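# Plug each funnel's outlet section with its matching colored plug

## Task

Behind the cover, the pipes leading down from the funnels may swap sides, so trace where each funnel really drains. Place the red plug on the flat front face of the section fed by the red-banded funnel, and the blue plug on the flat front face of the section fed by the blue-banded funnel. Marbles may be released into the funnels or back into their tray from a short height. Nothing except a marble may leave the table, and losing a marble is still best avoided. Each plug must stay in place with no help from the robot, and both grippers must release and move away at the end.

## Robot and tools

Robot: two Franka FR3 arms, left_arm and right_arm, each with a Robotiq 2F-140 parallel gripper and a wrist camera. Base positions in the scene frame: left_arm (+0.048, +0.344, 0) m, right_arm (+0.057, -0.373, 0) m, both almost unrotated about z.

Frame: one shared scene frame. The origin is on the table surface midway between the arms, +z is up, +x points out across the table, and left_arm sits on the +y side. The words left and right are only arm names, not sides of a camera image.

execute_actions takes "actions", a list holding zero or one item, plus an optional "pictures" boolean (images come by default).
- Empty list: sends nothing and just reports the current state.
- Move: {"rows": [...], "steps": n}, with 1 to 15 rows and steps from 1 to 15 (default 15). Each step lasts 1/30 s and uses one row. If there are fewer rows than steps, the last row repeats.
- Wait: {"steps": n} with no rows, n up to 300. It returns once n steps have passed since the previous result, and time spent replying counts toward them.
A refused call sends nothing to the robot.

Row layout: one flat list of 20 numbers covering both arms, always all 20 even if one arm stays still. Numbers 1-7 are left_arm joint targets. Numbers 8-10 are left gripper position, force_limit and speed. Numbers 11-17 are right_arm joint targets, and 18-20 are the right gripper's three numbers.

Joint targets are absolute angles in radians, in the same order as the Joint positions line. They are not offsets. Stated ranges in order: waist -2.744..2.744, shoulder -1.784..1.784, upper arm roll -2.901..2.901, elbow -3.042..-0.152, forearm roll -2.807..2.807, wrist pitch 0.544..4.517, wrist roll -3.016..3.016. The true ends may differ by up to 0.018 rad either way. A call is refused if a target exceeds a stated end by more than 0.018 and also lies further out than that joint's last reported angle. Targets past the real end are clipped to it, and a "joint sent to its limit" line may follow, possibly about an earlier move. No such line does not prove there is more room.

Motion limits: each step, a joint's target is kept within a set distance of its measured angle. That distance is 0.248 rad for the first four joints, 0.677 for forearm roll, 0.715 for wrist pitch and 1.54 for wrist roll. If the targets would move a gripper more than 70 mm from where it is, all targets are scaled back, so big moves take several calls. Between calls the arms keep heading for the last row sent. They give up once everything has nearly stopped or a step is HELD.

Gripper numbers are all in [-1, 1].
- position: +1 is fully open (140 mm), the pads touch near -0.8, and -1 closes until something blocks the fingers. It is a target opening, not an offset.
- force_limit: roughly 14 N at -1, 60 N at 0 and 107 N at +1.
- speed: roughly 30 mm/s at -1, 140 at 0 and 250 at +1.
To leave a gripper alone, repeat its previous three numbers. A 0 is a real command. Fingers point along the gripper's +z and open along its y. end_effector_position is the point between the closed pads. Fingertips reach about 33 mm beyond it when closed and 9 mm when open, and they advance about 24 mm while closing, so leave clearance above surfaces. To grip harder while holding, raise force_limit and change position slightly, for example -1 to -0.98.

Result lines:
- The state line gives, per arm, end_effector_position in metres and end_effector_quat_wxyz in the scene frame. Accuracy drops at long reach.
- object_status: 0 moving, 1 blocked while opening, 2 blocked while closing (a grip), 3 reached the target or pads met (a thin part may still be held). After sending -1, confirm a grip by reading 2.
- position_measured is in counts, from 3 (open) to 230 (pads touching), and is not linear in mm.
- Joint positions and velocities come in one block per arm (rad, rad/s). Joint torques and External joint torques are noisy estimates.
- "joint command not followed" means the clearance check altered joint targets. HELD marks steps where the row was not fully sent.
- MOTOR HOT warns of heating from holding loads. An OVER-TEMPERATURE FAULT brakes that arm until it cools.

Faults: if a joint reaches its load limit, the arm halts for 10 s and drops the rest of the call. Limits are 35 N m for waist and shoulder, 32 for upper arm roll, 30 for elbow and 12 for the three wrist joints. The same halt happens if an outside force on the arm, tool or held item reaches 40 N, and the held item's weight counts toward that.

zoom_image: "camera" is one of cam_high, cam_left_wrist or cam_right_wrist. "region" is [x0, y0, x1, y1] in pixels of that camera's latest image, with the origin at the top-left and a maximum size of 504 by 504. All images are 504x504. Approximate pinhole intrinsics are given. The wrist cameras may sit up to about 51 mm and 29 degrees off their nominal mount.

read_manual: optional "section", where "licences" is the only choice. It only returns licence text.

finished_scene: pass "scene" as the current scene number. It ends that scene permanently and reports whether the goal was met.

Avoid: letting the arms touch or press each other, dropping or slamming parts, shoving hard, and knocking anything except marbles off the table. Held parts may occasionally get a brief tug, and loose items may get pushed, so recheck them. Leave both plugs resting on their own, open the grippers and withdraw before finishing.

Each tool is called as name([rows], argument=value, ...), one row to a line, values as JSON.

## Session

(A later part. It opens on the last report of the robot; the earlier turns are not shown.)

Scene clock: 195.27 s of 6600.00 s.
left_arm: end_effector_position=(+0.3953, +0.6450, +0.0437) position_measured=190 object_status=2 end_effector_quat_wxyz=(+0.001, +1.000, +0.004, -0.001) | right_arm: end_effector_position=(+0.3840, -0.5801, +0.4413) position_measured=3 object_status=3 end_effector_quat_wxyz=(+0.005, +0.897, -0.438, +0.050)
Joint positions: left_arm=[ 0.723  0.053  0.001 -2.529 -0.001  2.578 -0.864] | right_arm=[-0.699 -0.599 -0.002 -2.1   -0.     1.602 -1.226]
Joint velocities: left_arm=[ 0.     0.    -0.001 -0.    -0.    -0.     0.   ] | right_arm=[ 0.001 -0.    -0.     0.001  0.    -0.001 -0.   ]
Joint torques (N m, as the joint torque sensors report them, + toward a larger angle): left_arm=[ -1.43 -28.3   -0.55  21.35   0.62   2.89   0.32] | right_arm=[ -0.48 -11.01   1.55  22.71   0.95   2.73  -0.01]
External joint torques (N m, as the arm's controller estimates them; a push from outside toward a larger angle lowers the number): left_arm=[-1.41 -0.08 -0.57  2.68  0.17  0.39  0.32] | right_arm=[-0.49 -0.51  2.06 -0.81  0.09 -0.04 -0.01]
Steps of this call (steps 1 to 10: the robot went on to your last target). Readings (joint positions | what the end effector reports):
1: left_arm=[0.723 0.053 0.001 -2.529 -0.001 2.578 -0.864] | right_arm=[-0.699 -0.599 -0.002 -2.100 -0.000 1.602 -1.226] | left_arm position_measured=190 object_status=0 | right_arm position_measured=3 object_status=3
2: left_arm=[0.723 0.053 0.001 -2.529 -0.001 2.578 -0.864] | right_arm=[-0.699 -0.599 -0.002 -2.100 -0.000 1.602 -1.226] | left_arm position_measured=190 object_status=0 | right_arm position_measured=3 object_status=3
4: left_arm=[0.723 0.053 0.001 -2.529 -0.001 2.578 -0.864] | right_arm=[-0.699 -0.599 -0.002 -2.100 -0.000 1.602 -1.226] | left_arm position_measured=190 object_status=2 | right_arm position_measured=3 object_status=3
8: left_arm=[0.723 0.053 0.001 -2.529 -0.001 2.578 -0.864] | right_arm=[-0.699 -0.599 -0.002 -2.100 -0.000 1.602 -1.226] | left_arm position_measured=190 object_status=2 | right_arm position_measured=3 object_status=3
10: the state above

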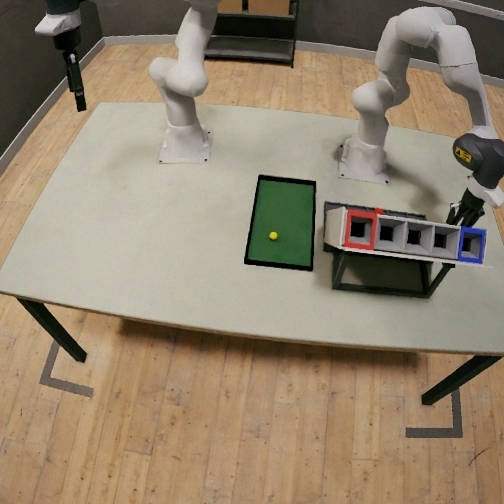

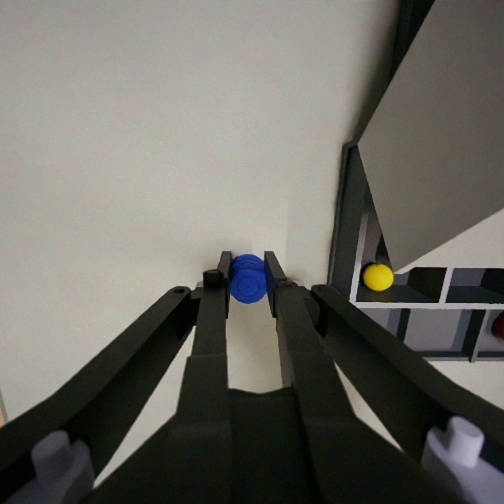

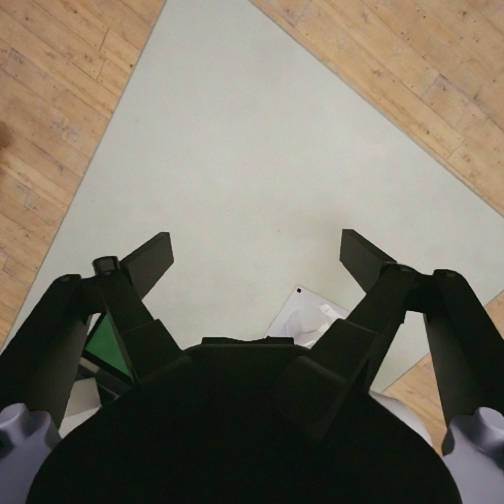

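execute_actions([
  {"rows":[[0.721,-0.149,0,-2.494,0,2.33,-0.86,-1,-0.4,-0.4,-0.7,-0.6,0,-2.1,0,1.6,-1.23,1,-0.5,0]],"steps":12},
], pictures=false)

execute_actions([
  {"rows":[[0.7,-0.499,0,-2.82,0,2.321,-1.01,-1,-0.4,-0.4,-0.7,-0.6,0,-2.1,0,1.6,-1.23,1,-0.5,0]],"steps":12},
], pictures=false)

execute_actions([
  {"rows":[[0.573,-0.499,0,-2.82,0,2.35,-1.01,-1,-0.4,-0.4,-0.7,-0.6,0,-2.1,0,1.6,-1.23,1,-0.5,0]],"steps":12},
], pictures=false)

execute_actions([
  {"rows":[[0.573,-0.43,0,-2.845,0,2.46,-1.01,-1,-0.4,-0.4,-0.7,-0.6,0,-2.1,0,1.6,-1.23,1,-0.5,0],[0.573,-0.43,0,-2.845,0,2.46,-1.01,-1,-0.4,-0.4,-0.7,-0.6,0,-2.1,0,1.6,-1.23,1,-0.5,0],[0.573,-0.43,0,-2.845,0,2.46,-1.01,-1,-0.4,-0.4,-0.7,-0.6,0,-2.1,0,1.6,-1.23,1,-0.5,0],[0.573,-0.37,0,-2.865,0,2.54,-1.01,-1,-0.4,-0.4,-0.7,-0.6,0,-2.1,0,1.6,-1.23,1,-0.5,0],[0.573,-0.37,0,-2.865,0,2.54,-1.01,-1,-0.4,-0.4,-0.7,-0.6,0,-2.1,0,1.6,-1.23,1,-0.5,0],[0.573,-0.37,0,-2.865,0,2.54,-1.01,-1,-0.4,-0.4,-0.7,-0.6,0,-2.1,0,1.6,-1.23,1,-0.5,0],[0.573,-0.31,0,-2.88,0,2.58,-1.01,-1,-0.4,-0.4,-0.7,-0.6,0,-2.1,0,1.6,-1.23,1,-0.5,0]]},
])

execute_actions([
  {"rows":[[0.573,-0.29,0,-2.885,0,2.6,-1.01,-1,-0.4,-0.4,-0.7,-0.6,0,-2.1,0,1.6,-1.23,1,-0.5,0]],"steps":10},
], pictures=false)

execute_actions([
  {"rows":[[0.573,-0.273,0,-2.888,0,2.615,-1.01,-1,-0.4,-0.4,-0.7,-0.6,0,-2.1,0,1.6,-1.23,1,-0.5,0]]},
])

Scene clock: 206.67 s of 6600.00 s.
left_arm: end_effector_position=(+0.3963, +0.6457, +0.1329) position_measured=190 object_status=2 end_effector_quat_wxyz=(-0.006, +1.000, +0.004, +0.007) | right_arm: end_effector_position=(+0.3840, -0.5801, +0.4413) position_measured=3 object_status=3 end_effector_quat_wxyz=(+0.005, +0.897, -0.438, +0.050)
Joint positions: left_arm=[ 0.723 -0.151  0.001 -2.492 -0.001  2.359 -0.864] | right_arm=[-0.699 -0.599 -0.002 -2.1   -0.     1.602 -1.226]
Joint velocities: left_arm=[-0.001  0.008  0.    -0.027 -0.001 -0.165  0.   ] | right_arm=[-0.001 -0.     0.001 -0.001 -0.001  0.    -0.   ]
Joint torques (N m, as the joint torque sensors report them, + toward a larger angle): left_arm=[ -1.42 -23.29  -1.54  22.88   0.81   2.35   0.34] | right_arm=[ -0.3  -10.71   1.5   22.43   0.87   2.72  -0.04]
External joint torques (N m, as the arm's controller estimates them; a push from outside toward a larger angle lowers the number): left_arm=[-1.38  1.63 -1.36  0.3   0.2  -0.39  0.34] | right_arm=[-0.36 -0.35  1.92 -0.94  0.01 -0.03 -0.04]
Steps of this call (steps 1 to 15: the robot went on to your last target; steps 16 to 90: nothing new was sent; then 8.00 s passed at rest; steps 91 to 102: all 12 steps of this action). Readings (joint positions | what the end effector reports):
91: left_arm=[0.723 0.031 0.001 -2.531 -0.001 2.541 -0.864] | right_arm=[-0.699 -0.599 -0.002 -2.100 -0.000 1.602 -1.226] | left_arm position_measured=190 object_status=2 | right_arm position_measured=3 object_status=3
92: left_arm=[0.723 -0.012 0.001 -2.529 -0.001 2.504 -0.864] | right_arm=[-0.699 -0.599 -0.002 -2.100 -0.000 1.602 -1.226] | left_arm position_measured=190 object_status=2 | right_arm position_measured=3 object_status=3
94: left_arm=[0.723 -0.092 0.001 -2.508 -0.001 2.449 -0.864] | right_arm=[-0.699 -0.599 -0.002 -2.100 -0.000 1.602 -1.226] | left_arm position_measured=190 object_status=2 | right_arm position_measured=3 object_status=3
98: left_arm=[0.723 -0.151 0.001 -2.487 -0.001 2.391 -0.864] | right_arm=[-0.699 -0.599 -0.002 -2.100 -0.000 1.602 -1.226] | left_arm position_measured=190 object_status=2 | right_arm position_measured=3 object_status=3
102: the state above

Scene clock: 207.07 s of 6600.00 s.
left_arm: end_effector_position=(+0.3163, +0.5670, +0.1305) position_measured=190 object_status=2 end_effector_quat_wxyz=(-0.001, +0.999, +0.044, +0.002) | right_arm: end_effector_position=(+0.3840, -0.5801, +0.4413) position_measured=3 object_status=3 end_effector_quat_wxyz=(+0.005, +0.897, -0.438, +0.050)
Joint positions: left_arm=[ 0.702 -0.494  0.001 -2.816 -0.001  2.326 -0.965] | right_arm=[-0.699 -0.599 -0.002 -2.1   -0.     1.602 -1.226]
Joint velocities: left_arm=[-0.003 -0.028  0.    -0.043  0.001 -0.019 -0.136] | right_arm=[ 0.003  0.001  0.001 -0.     0.001  0.001  0.   ]
Joint torques (N m, as the joint torque sensors report them, + toward a larger angle): left_arm=[ -0.38 -14.02  -0.98  23.55   0.65   2.19  -0.12] | right_arm=[ -0.06 -10.67   1.58  22.64   0.92   2.73  -0.04]
External joint torques (N m, as the arm's controller estimates them; a push from outside toward a larger angle lowers the number): left_arm=[-0.39 -1.63 -0.53  1.04  0.02 -0.45 -0.12] | right_arm=[-0.14 -0.32  2.   -0.73  0.05 -0.02 -0.04]
Steps of this call (steps 1 to 12: all 12 steps of this action). Readings (joint positions | what the end effector reports):
1: left_arm=[0.719 -0.188 0.001 -2.536 -0.001 2.360 -0.874] | right_arm=[-0.699 -0.599 -0.002 -2.100 -0.000 1.602 -1.226] | left_arm position_measured=190 object_status=2 | right_arm position_measured=3 object_status=3
2: left_arm=[0.715 -0.247 0.001 -2.598 -0.001 2.354 -0.884] | right_arm=[-0.699 -0.599 -0.002 -2.100 -0.000 1.602 -1.226] | left_arm position_measured=190 object_status=2 | right_arm position_measured=3 object_status=3
4: left_arm=[0.708 -0.377 0.001 -2.718 -0.001 2.342 -0.907] | right_arm=[-0.699 -0.599 -0.002 -2.100 -0.000 1.602 -1.226] | left_arm position_measured=190 object_status=2 | right_arm position_measured=3 object_status=3
8: left_arm=[0.703 -0.482 0.001 -2.801 -0.001 2.330 -0.942] | right_arm=[-0.699 -0.599 -0.002 -2.100 -0.000 1.602 -1.226] | left_arm position_measured=190 object_status=2 | right_arm position_measured=3 object_status=3
12: the state above

Scene clock: 207.47 s of 6600.00 s.
left_arm: end_effector_position=(+0.3470, +0.5336, +0.1319) position_measured=190 object_status=2 end_effector_quat_wxyz=(-0.006, +1.000, -0.006, +0.010) | right_arm: end_effector_position=(+0.3840, -0.5801, +0.4413) position_measured=3 object_status=3 end_effector_quat_wxyz=(+0.005, +0.897, -0.438, +0.050)
Joint positions: left_arm=[ 0.576 -0.496 -0.002 -2.819 -0.001  2.345 -0.995] | right_arm=[-0.699 -0.599 -0.002 -2.1   -0.     1.602 -1.226]
Joint velocities: left_arm=[-0.006  0.001 -0.001 -0.     0.     0.012 -0.038] | right_arm=[ 0.     0.     0.    -0.    -0.001  0.     0.001]
Joint torques (N m, as the joint torque sensors report them, + toward a larger angle): left_arm=[ -1.84 -13.13   0.41  23.2    0.65   2.91   0.07] | right_arm=[ -0.7  -10.94   2.11  22.61   0.97   2.68  -0.08]
External joint torques (N m, as the arm's controller estimates them; a push from outside toward a larger angle lowers the number): left_arm=[-1.9  -0.68  0.79  1.15  0.04  0.33  0.07] | right_arm=[-0.75 -0.63  2.56 -0.74  0.11 -0.06 -0.08]
Steps of this call (steps 1 to 12: all 12 steps of this action). Readings (joint positions | what the end effector reports):
1: left_arm=[0.673 -0.495 0.009 -2.818 -0.001 2.329 -0.969] | right_arm=[-0.699 -0.599 -0.002 -2.100 -0.000 1.602 -1.226] | left_arm position_measured=190 object_status=2 | right_arm position_measured=3 object_status=3
2: left_arm=[0.640 -0.495 0.007 -2.818 -0.001 2.332 -0.973] | right_arm=[-0.699 -0.599 -0.002 -2.100 -0.000 1.602 -1.226] | left_arm position_measured=190 object_status=2 | right_arm position_measured=3 object_status=3
4: left_arm=[0.600 -0.496 -0.001 -2.818 -0.001 2.337 -0.979] | right_arm=[-0.699 -0.599 -0.002 -2.100 -0.000 1.602 -1.226] | left_arm position_measured=190 object_status=2 | right_arm position_measured=3 object_status=3
8: left_arm=[0.579 -0.496 -0.002 -2.818 -0.001 2.343 -0.989] | right_arm=[-0.699 -0.599 -0.002 -2.100 -0.000 1.602 -1.226] | left_arm position_measured=190 object_status=2 | right_arm position_measured=3 object_status=3
12: the state above

Scene clock: 207.97 s of 6600.00 s.
left_arm: end_effector_position=(+0.3373, +0.5272, +0.0613) position_measured=190 object_status=2 end_effector_quat_wxyz=(+0.003, +1.000, -0.001, -0.006) | right_arm: end_effector_position=(+0.3840, -0.5801, +0.4413) position_measured=3 object_status=3 end_effector_quat_wxyz=(+0.005, +0.897, -0.438, +0.050)
Joint positions: left_arm=[ 0.575 -0.312 -0.002 -2.881 -0.001  2.556 -1.004] | right_arm=[-0.699 -0.599 -0.002 -2.1   -0.     1.602 -1.226]
Joint velocities: left_arm=[-0.     0.001 -0.    -0.001 -0.001  0.131 -0.007] | right_arm=[ 0.002  0.    -0.     0.    -0.    -0.001  0.   ]
Joint torques (N m, as the joint torque sensors report them, + toward a larger angle): left_arm=[ -2.26 -13.74  -0.06  21.18   0.44   2.94  -0.1 ] | right_arm=[ -0.62 -10.63   1.36  22.69   0.86   2.74  -0.05]
External joint torques (N m, as the arm's controller estimates them; a push from outside toward a larger angle lowers the number): left_arm=[-2.27  1.9   0.22  2.48 -0.01  0.53 -0.1 ] | right_arm=[-0.64 -0.18  1.86 -0.76  0.   -0.01 -0.05]
Steps of this call (steps 1 to 15: all 15 steps of this action). Readings (joint positions | what the end effector reports):
1: left_arm=[0.576 -0.486 -0.002 -2.821 -0.001 2.365 -0.996] | right_arm=[-0.699 -0.599 -0.002 -2.100 -0.000 1.602 -1.226] | left_arm position_measured=190 object_status=2 | right_arm position_measured=3 object_status=3
2: left_arm=[0.575 -0.469 -0.002 -2.826 -0.001 2.383 -0.997] | right_arm=[-0.699 -0.599 -0.002 -2.100 -0.000 1.602 -1.226] | left_arm position_measured=190 object_status=2 | right_arm position_measured=3 object_status=3
4: left_arm=[0.575 -0.434 -0.002 -2.840 -0.001 2.421 -0.999] | right_arm=[-0.699 -0.599 -0.002 -2.100 -0.000 1.602 -1.226] | left_arm position_measured=190 object_status=2 | right_arm position_measured=3 object_status=3
8: left_arm=[0.575 -0.351 -0.002 -2.866 -0.001 2.498 -1.001] | right_arm=[-0.699 -0.599 -0.002 -2.100 -0.000 1.602 -1.226] | left_arm position_measured=190 object_status=2 | right_arm position_measured=3 object_status=3
15: the state above

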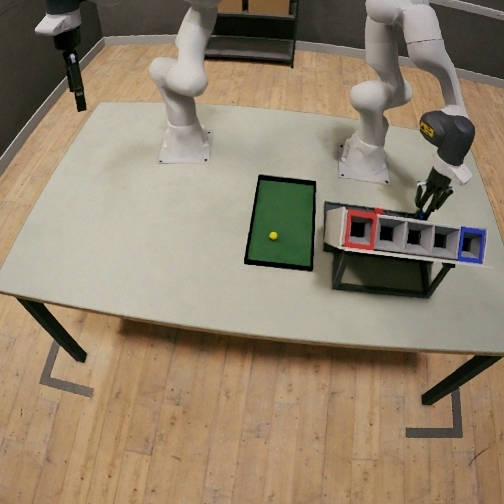

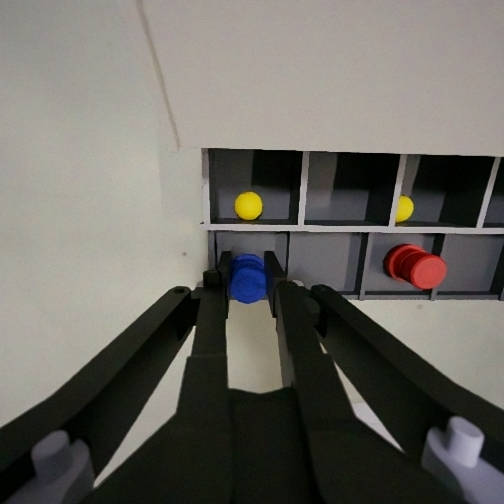

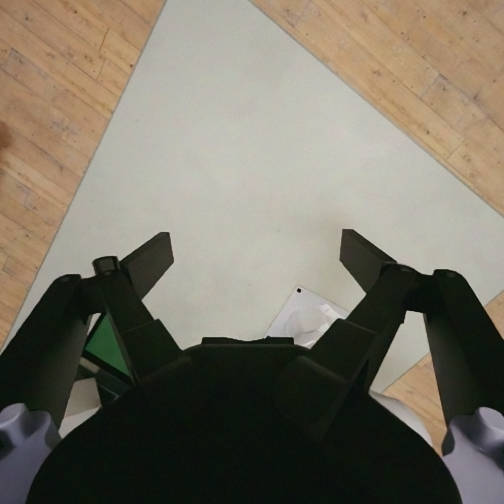

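Scene clock: 208.30 s of 6600.00 s.
left_arm: end_effector_position=(+0.3408, +0.5294, +0.0564) position_measured=190 object_status=2 end_effector_quat_wxyz=(+0.000, +1.000, -0.001, -0.000) | right_arm: end_effector_position=(+0.3840, -0.5801, +0.4413) position_measured=3 object_status=3 end_effector_quat_wxyz=(+0.005, +0.897, -0.438, +0.050)
Joint positions: left_arm=[ 0.575 -0.292 -0.002 -2.884 -0.001  2.591 -1.005] | right_arm=[-0.699 -0.599 -0.002 -2.1   -0.     1.602 -1.226]
Joint velocities: left_arm=[-0.001  0.    -0.001  0.001  0.     0.035 -0.002] | right_arm=[ 0.001 -0.     0.     0.001 -0.002 -0.001 -0.   ]
Joint torques (N m, as the joint torque sensors report them, + toward a larger angle): left_arm=[ -1.5  -14.38   0.65  19.86   0.59   2.97   0.15] | right_arm=[ -0.44 -10.7    1.21  22.59   0.9    2.71  -0.02]
External joint torques (N m, as the arm's controller estimates them; a push from outside toward a larger angle lowers the number): left_arm=[-1.47  1.73  0.94  1.27  0.14  0.45  0.15] | right_arm=[-0.45 -0.19  1.71 -0.88  0.05 -0.05 -0.02]
Steps of this call (steps 1 to 10: all 10 steps of this action). Readings (joint positions | what the end effector reports):
1: left_arm=[0.575 -0.309 -0.002 -2.881 -0.001 2.563 -1.004] | right_arm=[-0.699 -0.599 -0.002 -2.100 -0.000 1.602 -1.226] | left_arm position_measured=190 object_status=2 | right_arm position_measured=3 object_status=3
2: left_arm=[0.575 -0.303 -0.002 -2.881 -0.001 2.570 -1.004] | right_arm=[-0.699 -0.599 -0.002 -2.100 -0.000 1.602 -1.226] | left_arm position_measured=190 object_status=2 | right_arm position_measured=3 object_status=3
4: left_arm=[0.575 -0.296 -0.002 -2.883 -0.001 2.579 -1.005] | right_arm=[-0.699 -0.599 -0.002 -2.100 -0.000 1.602 -1.226] | left_arm position_measured=190 object_status=2 | right_arm position_measured=3 object_status=3
8: left_arm=[0.575 -0.292 -0.002 -2.884 -0.001 2.588 -1.005] | right_arm=[-0.699 -0.599 -0.002 -2.100 -0.000 1.602 -1.226] | left_arm position_measured=190 object_status=2 | right_arm position_measured=3 object_status=3
10: the state above

Scene clock: 208.80 s of 6600.00 s.
left_arm: end_effector_position=(+0.3405, +0.5292, +0.0512) position_measured=190 object_status=2 end_effector_quat_wxyz=(+0.000, +1.000, -0.000, -0.001) | right_arm: end_effector_position=(+0.3840, -0.5801, +0.4413) position_measured=3 object_status=3 end_effector_quat_wxyz=(+0.005, +0.897, -0.438, +0.050)
Joint positions: left_arm=[ 0.575 -0.275 -0.002 -2.887 -0.001  2.611 -1.006] | right_arm=[-0.699 -0.599 -0.002 -2.1   -0.     1.602 -1.226]
Joint velocities: left_arm=[ 0.001 -0.001 -0.002 -0.001 -0.001  0.007 -0.   ] | right_arm=[-0.002  0.    -0.001 -0.     0.     0.     0.   ]
Joint torques (N m, as the joint torque sensors report them, + toward a larger angle): left_arm=[ -0.83 -13.75  -0.26  19.91   0.46   2.91  -0.09] | right_arm=[ -0.25 -10.5    2.    22.92   1.02   2.71  -0.01]
External joint torques (N m, as the arm's controller estimates them; a push from outside toward a larger angle lowers the number): left_arm=[-0.8   2.65  0.02  1.67  0.03  0.39 -0.09] | right_arm=[-0.16 -0.09  2.64 -0.48  0.18 -0.04 -0.01]
Steps of this call (steps 1 to 15: all 15 steps of this action). Readings (joint positions | what the end effector reports):
1: left_arm=[0.575 -0.289 -0.002 -2.884 -0.001 2.595 -1.005] | right_arm=[-0.699 -0.599 -0.002 -2.100 -0.000 1.602 -1.226] | left_arm position_measured=190 object_status=2 | right_arm position_measured=3 object_status=3
2: left_arm=[0.575 -0.285 -0.002 -2.884 -0.001 2.599 -1.005] | right_arm=[-0.699 -0.599 -0.002 -2.100 -0.000 1.602 -1.226] | left_arm position_measured=190 object_status=2 | right_arm position_measured=3 object_status=3
4: left_arm=[0.575 -0.278 -0.002 -2.886 -0.001 2.603 -1.006] | right_arm=[-0.699 -0.599 -0.002 -2.100 -0.000 1.602 -1.226] | left_arm position_measured=190 object_status=2 | right_arm position_measured=3 object_status=3
8: left_arm=[0.575 -0.275 -0.002 -2.887 -0.001 2.607 -1.006] | right_arm=[-0.699 -0.599 -0.002 -2.100 -0.000 1.602 -1.226] | left_arm position_measured=190 object_status=2 | right_arm position_measured=3 object_status=3
15: the state above

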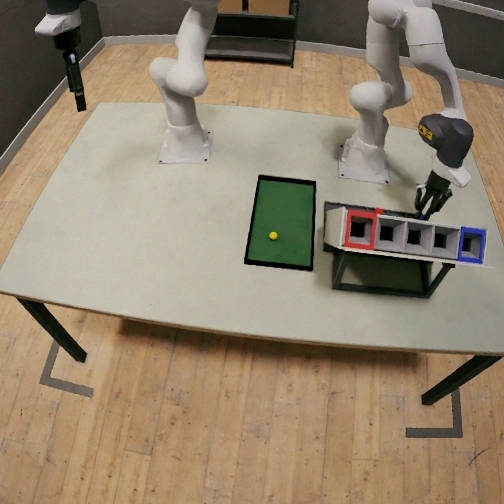

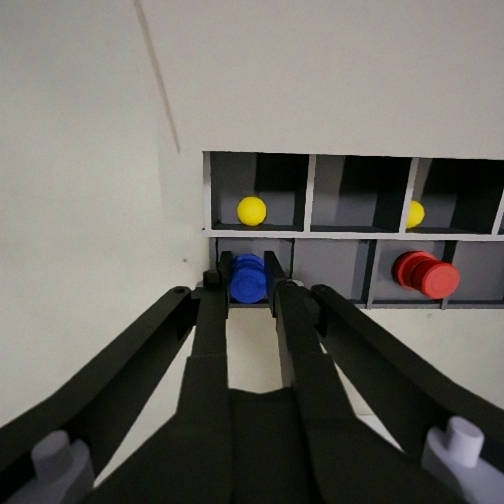

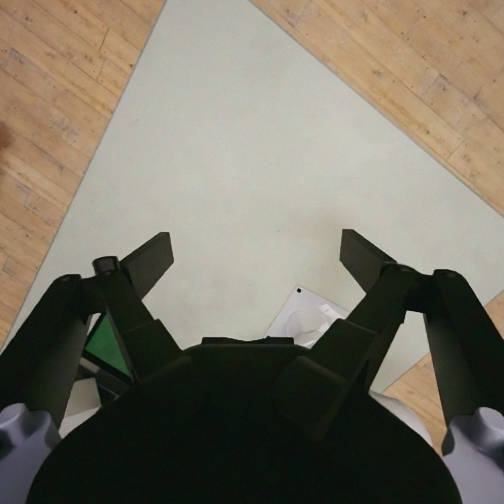

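execute_actions([
  {"rows":[[0.573,-0.273,0,-2.888,0,2.615,-1.01,-0.2,-0.4,-0.6,-0.7,-0.6,0,-2.1,0,1.6,-1.23,1,-0.5,0]]},
], pictures=false)

execute_actions([
  {"rows":[[0.573,-0.34,0,-2.872,0,2.49,-1.01,-0.2,-0.4,-0.6,-0.7,-0.6,0,-2.1,0,1.6,-1.23,1,-0.5,0],[0.573,-0.34,0,-2.872,0,2.49,-1.01,-0.2,-0.4,-0.6,-0.7,-0.6,0,-2.1,0,1.6,-1.23,1,-0.5,0],[0.573,-0.34,0,-2.872,0,2.49,-1.01,-0.2,-0.4,-0.6,-0.7,-0.6,0,-2.1,0,1.6,-1.23,1,-0.5,0],[0.573,-0.42,0,-2.85,0,2.38,-1.01,-0.2,-0.4,-0.6,-0.7,-0.6,0,-2.1,0,1.6,-1.23,1,-0.5,0],[0.573,-0.42,0,-2.85,0,2.38,-1.01,-0.2,-0.4,-0.6,-0.7,-0.6,0,-2.1,0,1.6,-1.23,1,-0.5,0],[0.573,-0.42,0,-2.85,0,2.38,-1.01,-0.2,-0.4,-0.6,-0.7,-0.6,0,-2.1,0,1.6,-1.23,1,-0.5,0],[0.573,-0.5,0,-2.82,0,2.28,-1.01,-0.2,-0.4,-0.6,-0.7,-0.6,0,-2.1,0,1.6,-1.23,1,-0.5,0]],"steps":12},
], pictures=false)

execute_actions([
  {"rows":[[0.573,-0.85,0,-2.6,0,1.75,-1.01,-0.2,-0.4,-0.6,-0.7,-0.6,0,-2.1,0,1.6,-1.23,1,-0.5,0]]},
], pictures=false)

execute_actions([
  {"steps":25},
])

Scene clock: 216.30 s of 6600.00 s.
left_arm: end_effector_position=(+0.3408, +0.5294, +0.0513) position_measured=154 object_status=0 end_effector_quat_wxyz=(-0.000, +1.000, -0.000, +0.000) | right_arm: end_effector_position=(+0.3840, -0.5801, +0.4413) position_measured=3 object_status=3 end_effector_quat_wxyz=(+0.005, +0.897, -0.438, +0.050)
Joint positions: left_arm=[ 0.575 -0.275 -0.002 -2.887 -0.001  2.612 -1.006] | right_arm=[-0.699 -0.599 -0.002 -2.1   -0.     1.602 -1.226]
Joint velocities: left_arm=[-0.002  0.001  0.     0.    -0.001  0.001 -0.001] | right_arm=[-0.     0.     0.001  0.    -0.    -0.001 -0.001]
Joint torques (N m, as the joint torque sensors report them, + toward a larger angle): left_arm=[ -1.99 -14.78   0.58  19.37   0.53   2.92  -0.08] | right_arm=[ -0.53 -10.51   1.2   22.2    0.88   2.8    0.04]
External joint torques (N m, as the arm's controller estimates them; a push from outside toward a larger angle lowers the number): left_arm=[-1.92  1.59  0.91  1.1   0.1   0.39 -0.08] | right_arm=[-0.52  0.02  1.73 -1.29  0.02  0.04  0.04]
Steps of this call (steps 1 to 15: the robot went on to your last target; steps 16 to 90: nothing new was sent; then 4.00 s passed at rest; steps 91 to 105: all 15 steps of this action). Readings (joint positions | what the end effector reports):
91: left_arm=[0.575 -0.275 -0.002 -2.887 -0.001 2.612 -1.006] | right_arm=[-0.699 -0.599 -0.002 -2.100 -0.000 1.602 -1.226] | left_arm position_measured=190 object_status=0 | right_arm position_measured=3 object_status=3
92: left_arm=[0.575 -0.275 -0.002 -2.887 -0.001 2.612 -1.006] | right_arm=[-0.699 -0.599 -0.002 -2.100 -0.000 1.602 -1.226] | left_arm position_measured=190 object_status=0 | right_arm position_measured=3 object_status=3
94: left_arm=[0.575 -0.275 -0.002 -2.887 -0.001 2.612 -1.006] | right_arm=[-0.699 -0.599 -0.002 -2.100 -0.000 1.602 -1.226] | left_arm position_measured=178 object_status=0 | right_arm position_measured=3 object_status=3
98: left_arm=[0.575 -0.275 -0.002 -2.887 -0.001 2.612 -1.006] | right_arm=[-0.699 -0.599 -0.002 -2.100 -0.000 1.602 -1.226] | left_arm position_measured=162 object_status=0 | right_arm position_measured=3 object_status=3
105: the state above

Scene clock: 216.70 s of 6600.00 s.
left_arm: end_effector_position=(+0.3471, +0.5334, +0.1315) position_measured=154 object_status=3 end_effector_quat_wxyz=(-0.006, +1.000, -0.000, +0.009) | right_arm: end_effector_position=(+0.3840, -0.5801, +0.4413) position_measured=3 object_status=3 end_effector_quat_wxyz=(+0.005, +0.897, -0.438, +0.050)
Joint positions: left_arm=[ 0.575 -0.495 -0.001 -2.819 -0.001  2.346 -1.006] | right_arm=[-0.699 -0.599 -0.002 -2.1   -0.     1.602 -1.226]
Joint velocities: left_arm=[ 0.    -0.102 -0.001  0.026  0.001 -0.36  -0.   ] | right_arm=[-0.  0. -0.  0. -0.  0. -0.]
Joint torques (N m, as the joint torque sensors report them, + toward a larger angle): left_arm=[ -2.06 -10.81  -0.24  20.97   0.61   1.59  -0.03] | right_arm=[  0.01 -11.     1.63  22.08   0.82   2.78  -0.01]
External joint torques (N m, as the arm's controller estimates them; a push from outside toward a larger angle lowers the number): left_arm=[-2.01 -1.94  0.25  1.78  0.   -0.54 -0.03] | right_arm=[ 0.01 -0.53  2.14 -1.36 -0.03  0.03 -0.01]
Steps of this call (steps 1 to 12: all 12 steps of this action). Readings (joint positions | what the end effector reports):
1: left_arm=[0.575 -0.286 -0.002 -2.886 -0.001 2.591 -1.006] | right_arm=[-0.699 -0.599 -0.002 -2.100 -0.000 1.602 -1.226] | left_arm position_measured=154 object_status=3 | right_arm position_measured=3 object_status=3
2: left_arm=[0.575 -0.303 -0.002 -2.884 -0.001 2.573 -1.006] | right_arm=[-0.699 -0.599 -0.002 -2.100 -0.000 1.602 -1.226] | left_arm position_measured=154 object_status=3 | right_arm position_measured=3 object_status=3
4: left_arm=[0.575 -0.340 -0.002 -2.875 -0.001 2.527 -1.006] | right_arm=[-0.699 -0.599 -0.002 -2.100 -0.000 1.602 -1.226] | left_arm position_measured=154 object_status=3 | right_arm position_measured=3 object_status=3
8: left_arm=[0.575 -0.444 -0.001 -2.842 -0.001 2.415 -1.006] | right_arm=[-0.699 -0.599 -0.002 -2.100 -0.000 1.602 -1.226] | left_arm position_measured=154 object_status=3 | right_arm position_measured=3 object_status=3
12: the state above

Scene clock: 217.20 s of 6600.00 s.
left_arm: end_effector_position=(+0.3152, +0.5132, +0.3044) position_measured=154 object_status=3 end_effector_quat_wxyz=(-0.016, +1.000, -0.000, +0.025) | right_arm: end_effector_position=(+0.3840, -0.5801, +0.4413) position_measured=3 object_status=3 end_effector_quat_wxyz=(+0.005, +0.897, -0.438, +0.050)
Joint positions: left_arm=[ 0.575 -0.85  -0.001 -2.598 -0.001  1.808 -1.006] | right_arm=[-0.699 -0.599 -0.002 -2.1   -0.     1.602 -1.226]
Joint velocities: left_arm=[ 0.     0.     0.    -0.018  0.001 -0.339  0.   ] | right_arm=[ 0.001 -0.    -0.001 -0.001  0.    -0.    -0.   ]
Joint torques (N m, as the joint torque sensors report them, + toward a larger angle): left_arm=[-1.46 -2.73  0.73 25.34  0.86  2.38 -0.06] | right_arm=[ -0.79 -10.81   1.25  22.49   0.84   2.71  -0.02]
External joint torques (N m, as the arm's controller estimates them; a push from outside toward a larger angle lowers the number): left_arm=[-1.45  1.29  1.43  0.23  0.02 -0.49 -0.06] | right_arm=[-0.83 -0.45  1.71 -0.87 -0.02 -0.03 -0.02]
Steps of this call (steps 1 to 15: all 15 steps of this action). Readings (joint positions | what the end effector reports):
1: left_arm=[0.575 -0.514 -0.001 -2.803 -0.001 2.290 -1.006] | right_arm=[-0.699 -0.599 -0.002 -2.100 -0.000 1.602 -1.226] | left_arm position_measured=154 object_status=3 | right_arm position_measured=3 object_status=3
2: left_arm=[0.575 -0.548 -0.001 -2.775 -0.001 2.238 -1.006] | right_arm=[-0.699 -0.599 -0.002 -2.100 -0.000 1.602 -1.226] | left_arm position_measured=154 object_status=3 | right_arm position_measured=3 object_status=3
4: left_arm=[0.575 -0.631 -0.001 -2.718 -0.001 2.147 -1.006] | right_arm=[-0.699 -0.599 -0.002 -2.100 -0.000 1.602 -1.226] | left_arm position_measured=154 object_status=3 | right_arm position_measured=3 object_status=3
8: left_arm=[0.575 -0.793 -0.001 -2.626 -0.001 1.967 -1.006] | right_arm=[-0.699 -0.599 -0.002 -2.100 -0.000 1.602 -1.226] | left_arm position_measured=154 object_status=3 | right_arm position_measured=3 object_status=3
15: the state above

Scene clock: 218.03 s of 6600.00 s.
left_arm: end_effector_position=(+0.3004, +0.5038, +0.2986) position_measured=154 object_status=3 end_effector_quat_wxyz=(-0.001, +1.000, -0.000, +0.002) | right_arm: end_effector_position=(+0.3840, -0.5801, +0.4413) position_measured=3 object_status=3 end_effector_quat_wxyz=(+0.005, +0.897, -0.438, +0.050)
Joint positions: left_arm=[ 0.575 -0.85  -0.001 -2.599 -0.001  1.753 -1.006] | right_arm=[-0.699 -0.599 -0.002 -2.1   -0.     1.602 -1.226]
Joint velocities: left_arm=[-0.001  0.    -0.002 -0.     0.001 -0.003 -0.001] | right_arm=[ 0.001 -0.    -0.001 -0.    -0.    -0.    -0.002]
Joint torques (N m, as the joint torque sensors report them, + toward a larger angle): left_arm=[-1.48 -2.62  0.54 25.25  0.77  2.26 -0.1 ] | right_arm=[ -0.37 -11.49   1.13  22.78   0.93   2.75  -0.07]
External joint torques (N m, as the arm's controller estimates them; a push from outside toward a larger angle lowers the number): left_arm=[-1.43  1.01  1.3   0.88 -0.06 -0.27 -0.1 ] | right_arm=[-0.38 -1.02  1.65 -0.67  0.08 -0.01 -0.07]
Steps of this call (steps 1 to 25: the robot went on to your last target). Readings (joint positions | what the end effector reports):
1: left_arm=[0.575 -0.850 -0.001 -2.598 -0.001 1.798 -1.006] | right_arm=[-0.699 -0.599 -0.002 -2.100 -0.000 1.602 -1.226] | left_arm position_measured=154 object_status=3 | right_arm position_measured=3 object_status=3
2: left_arm=[0.575 -0.850 -0.001 -2.599 -0.001 1.789 -1.006] | right_arm=[-0.699 -0.599 -0.002 -2.100 -0.000 1.602 -1.226] | left_arm position_measured=154 object_status=3 | right_arm position_measured=3 object_status=3
4: left_arm=[0.575 -0.850 -0.001 -2.599 -0.001 1.777 -1.006] | right_arm=[-0.699 -0.599 -0.002 -2.100 -0.000 1.602 -1.226] | left_arm position_measured=154 object_status=3 | right_arm position_measured=3 object_status=3
8: left_arm=[0.575 -0.850 -0.001 -2.599 -0.001 1.764 -1.006] | right_arm=[-0.699 -0.599 -0.002 -2.100 -0.000 1.602 -1.226] | left_arm position_measured=154 object_status=3 | right_arm position_measured=3 object_status=3
25: the state above

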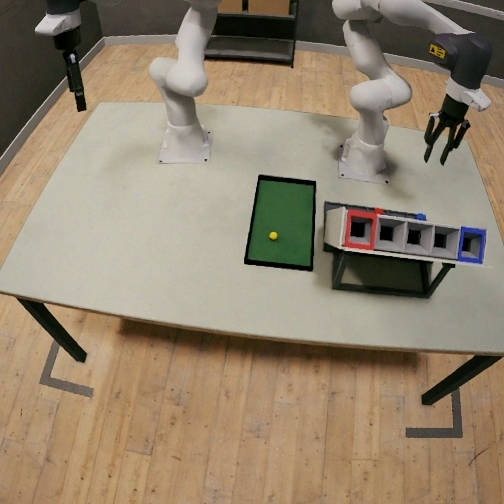

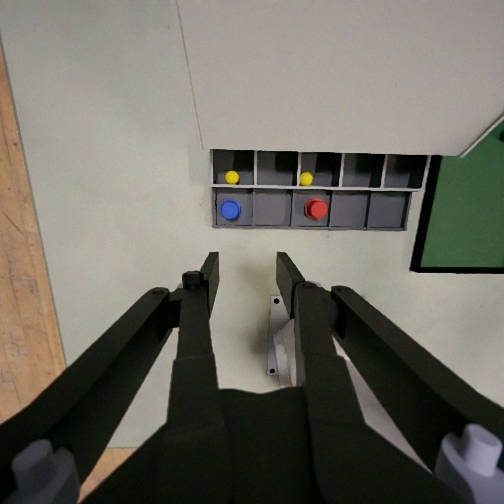

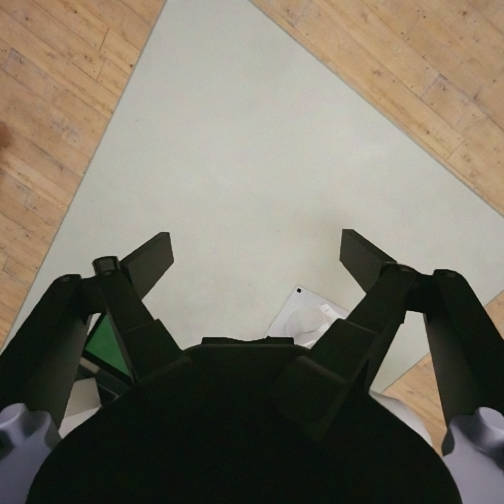

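finished_scene(scene=1)

The scene is finished: the task was done.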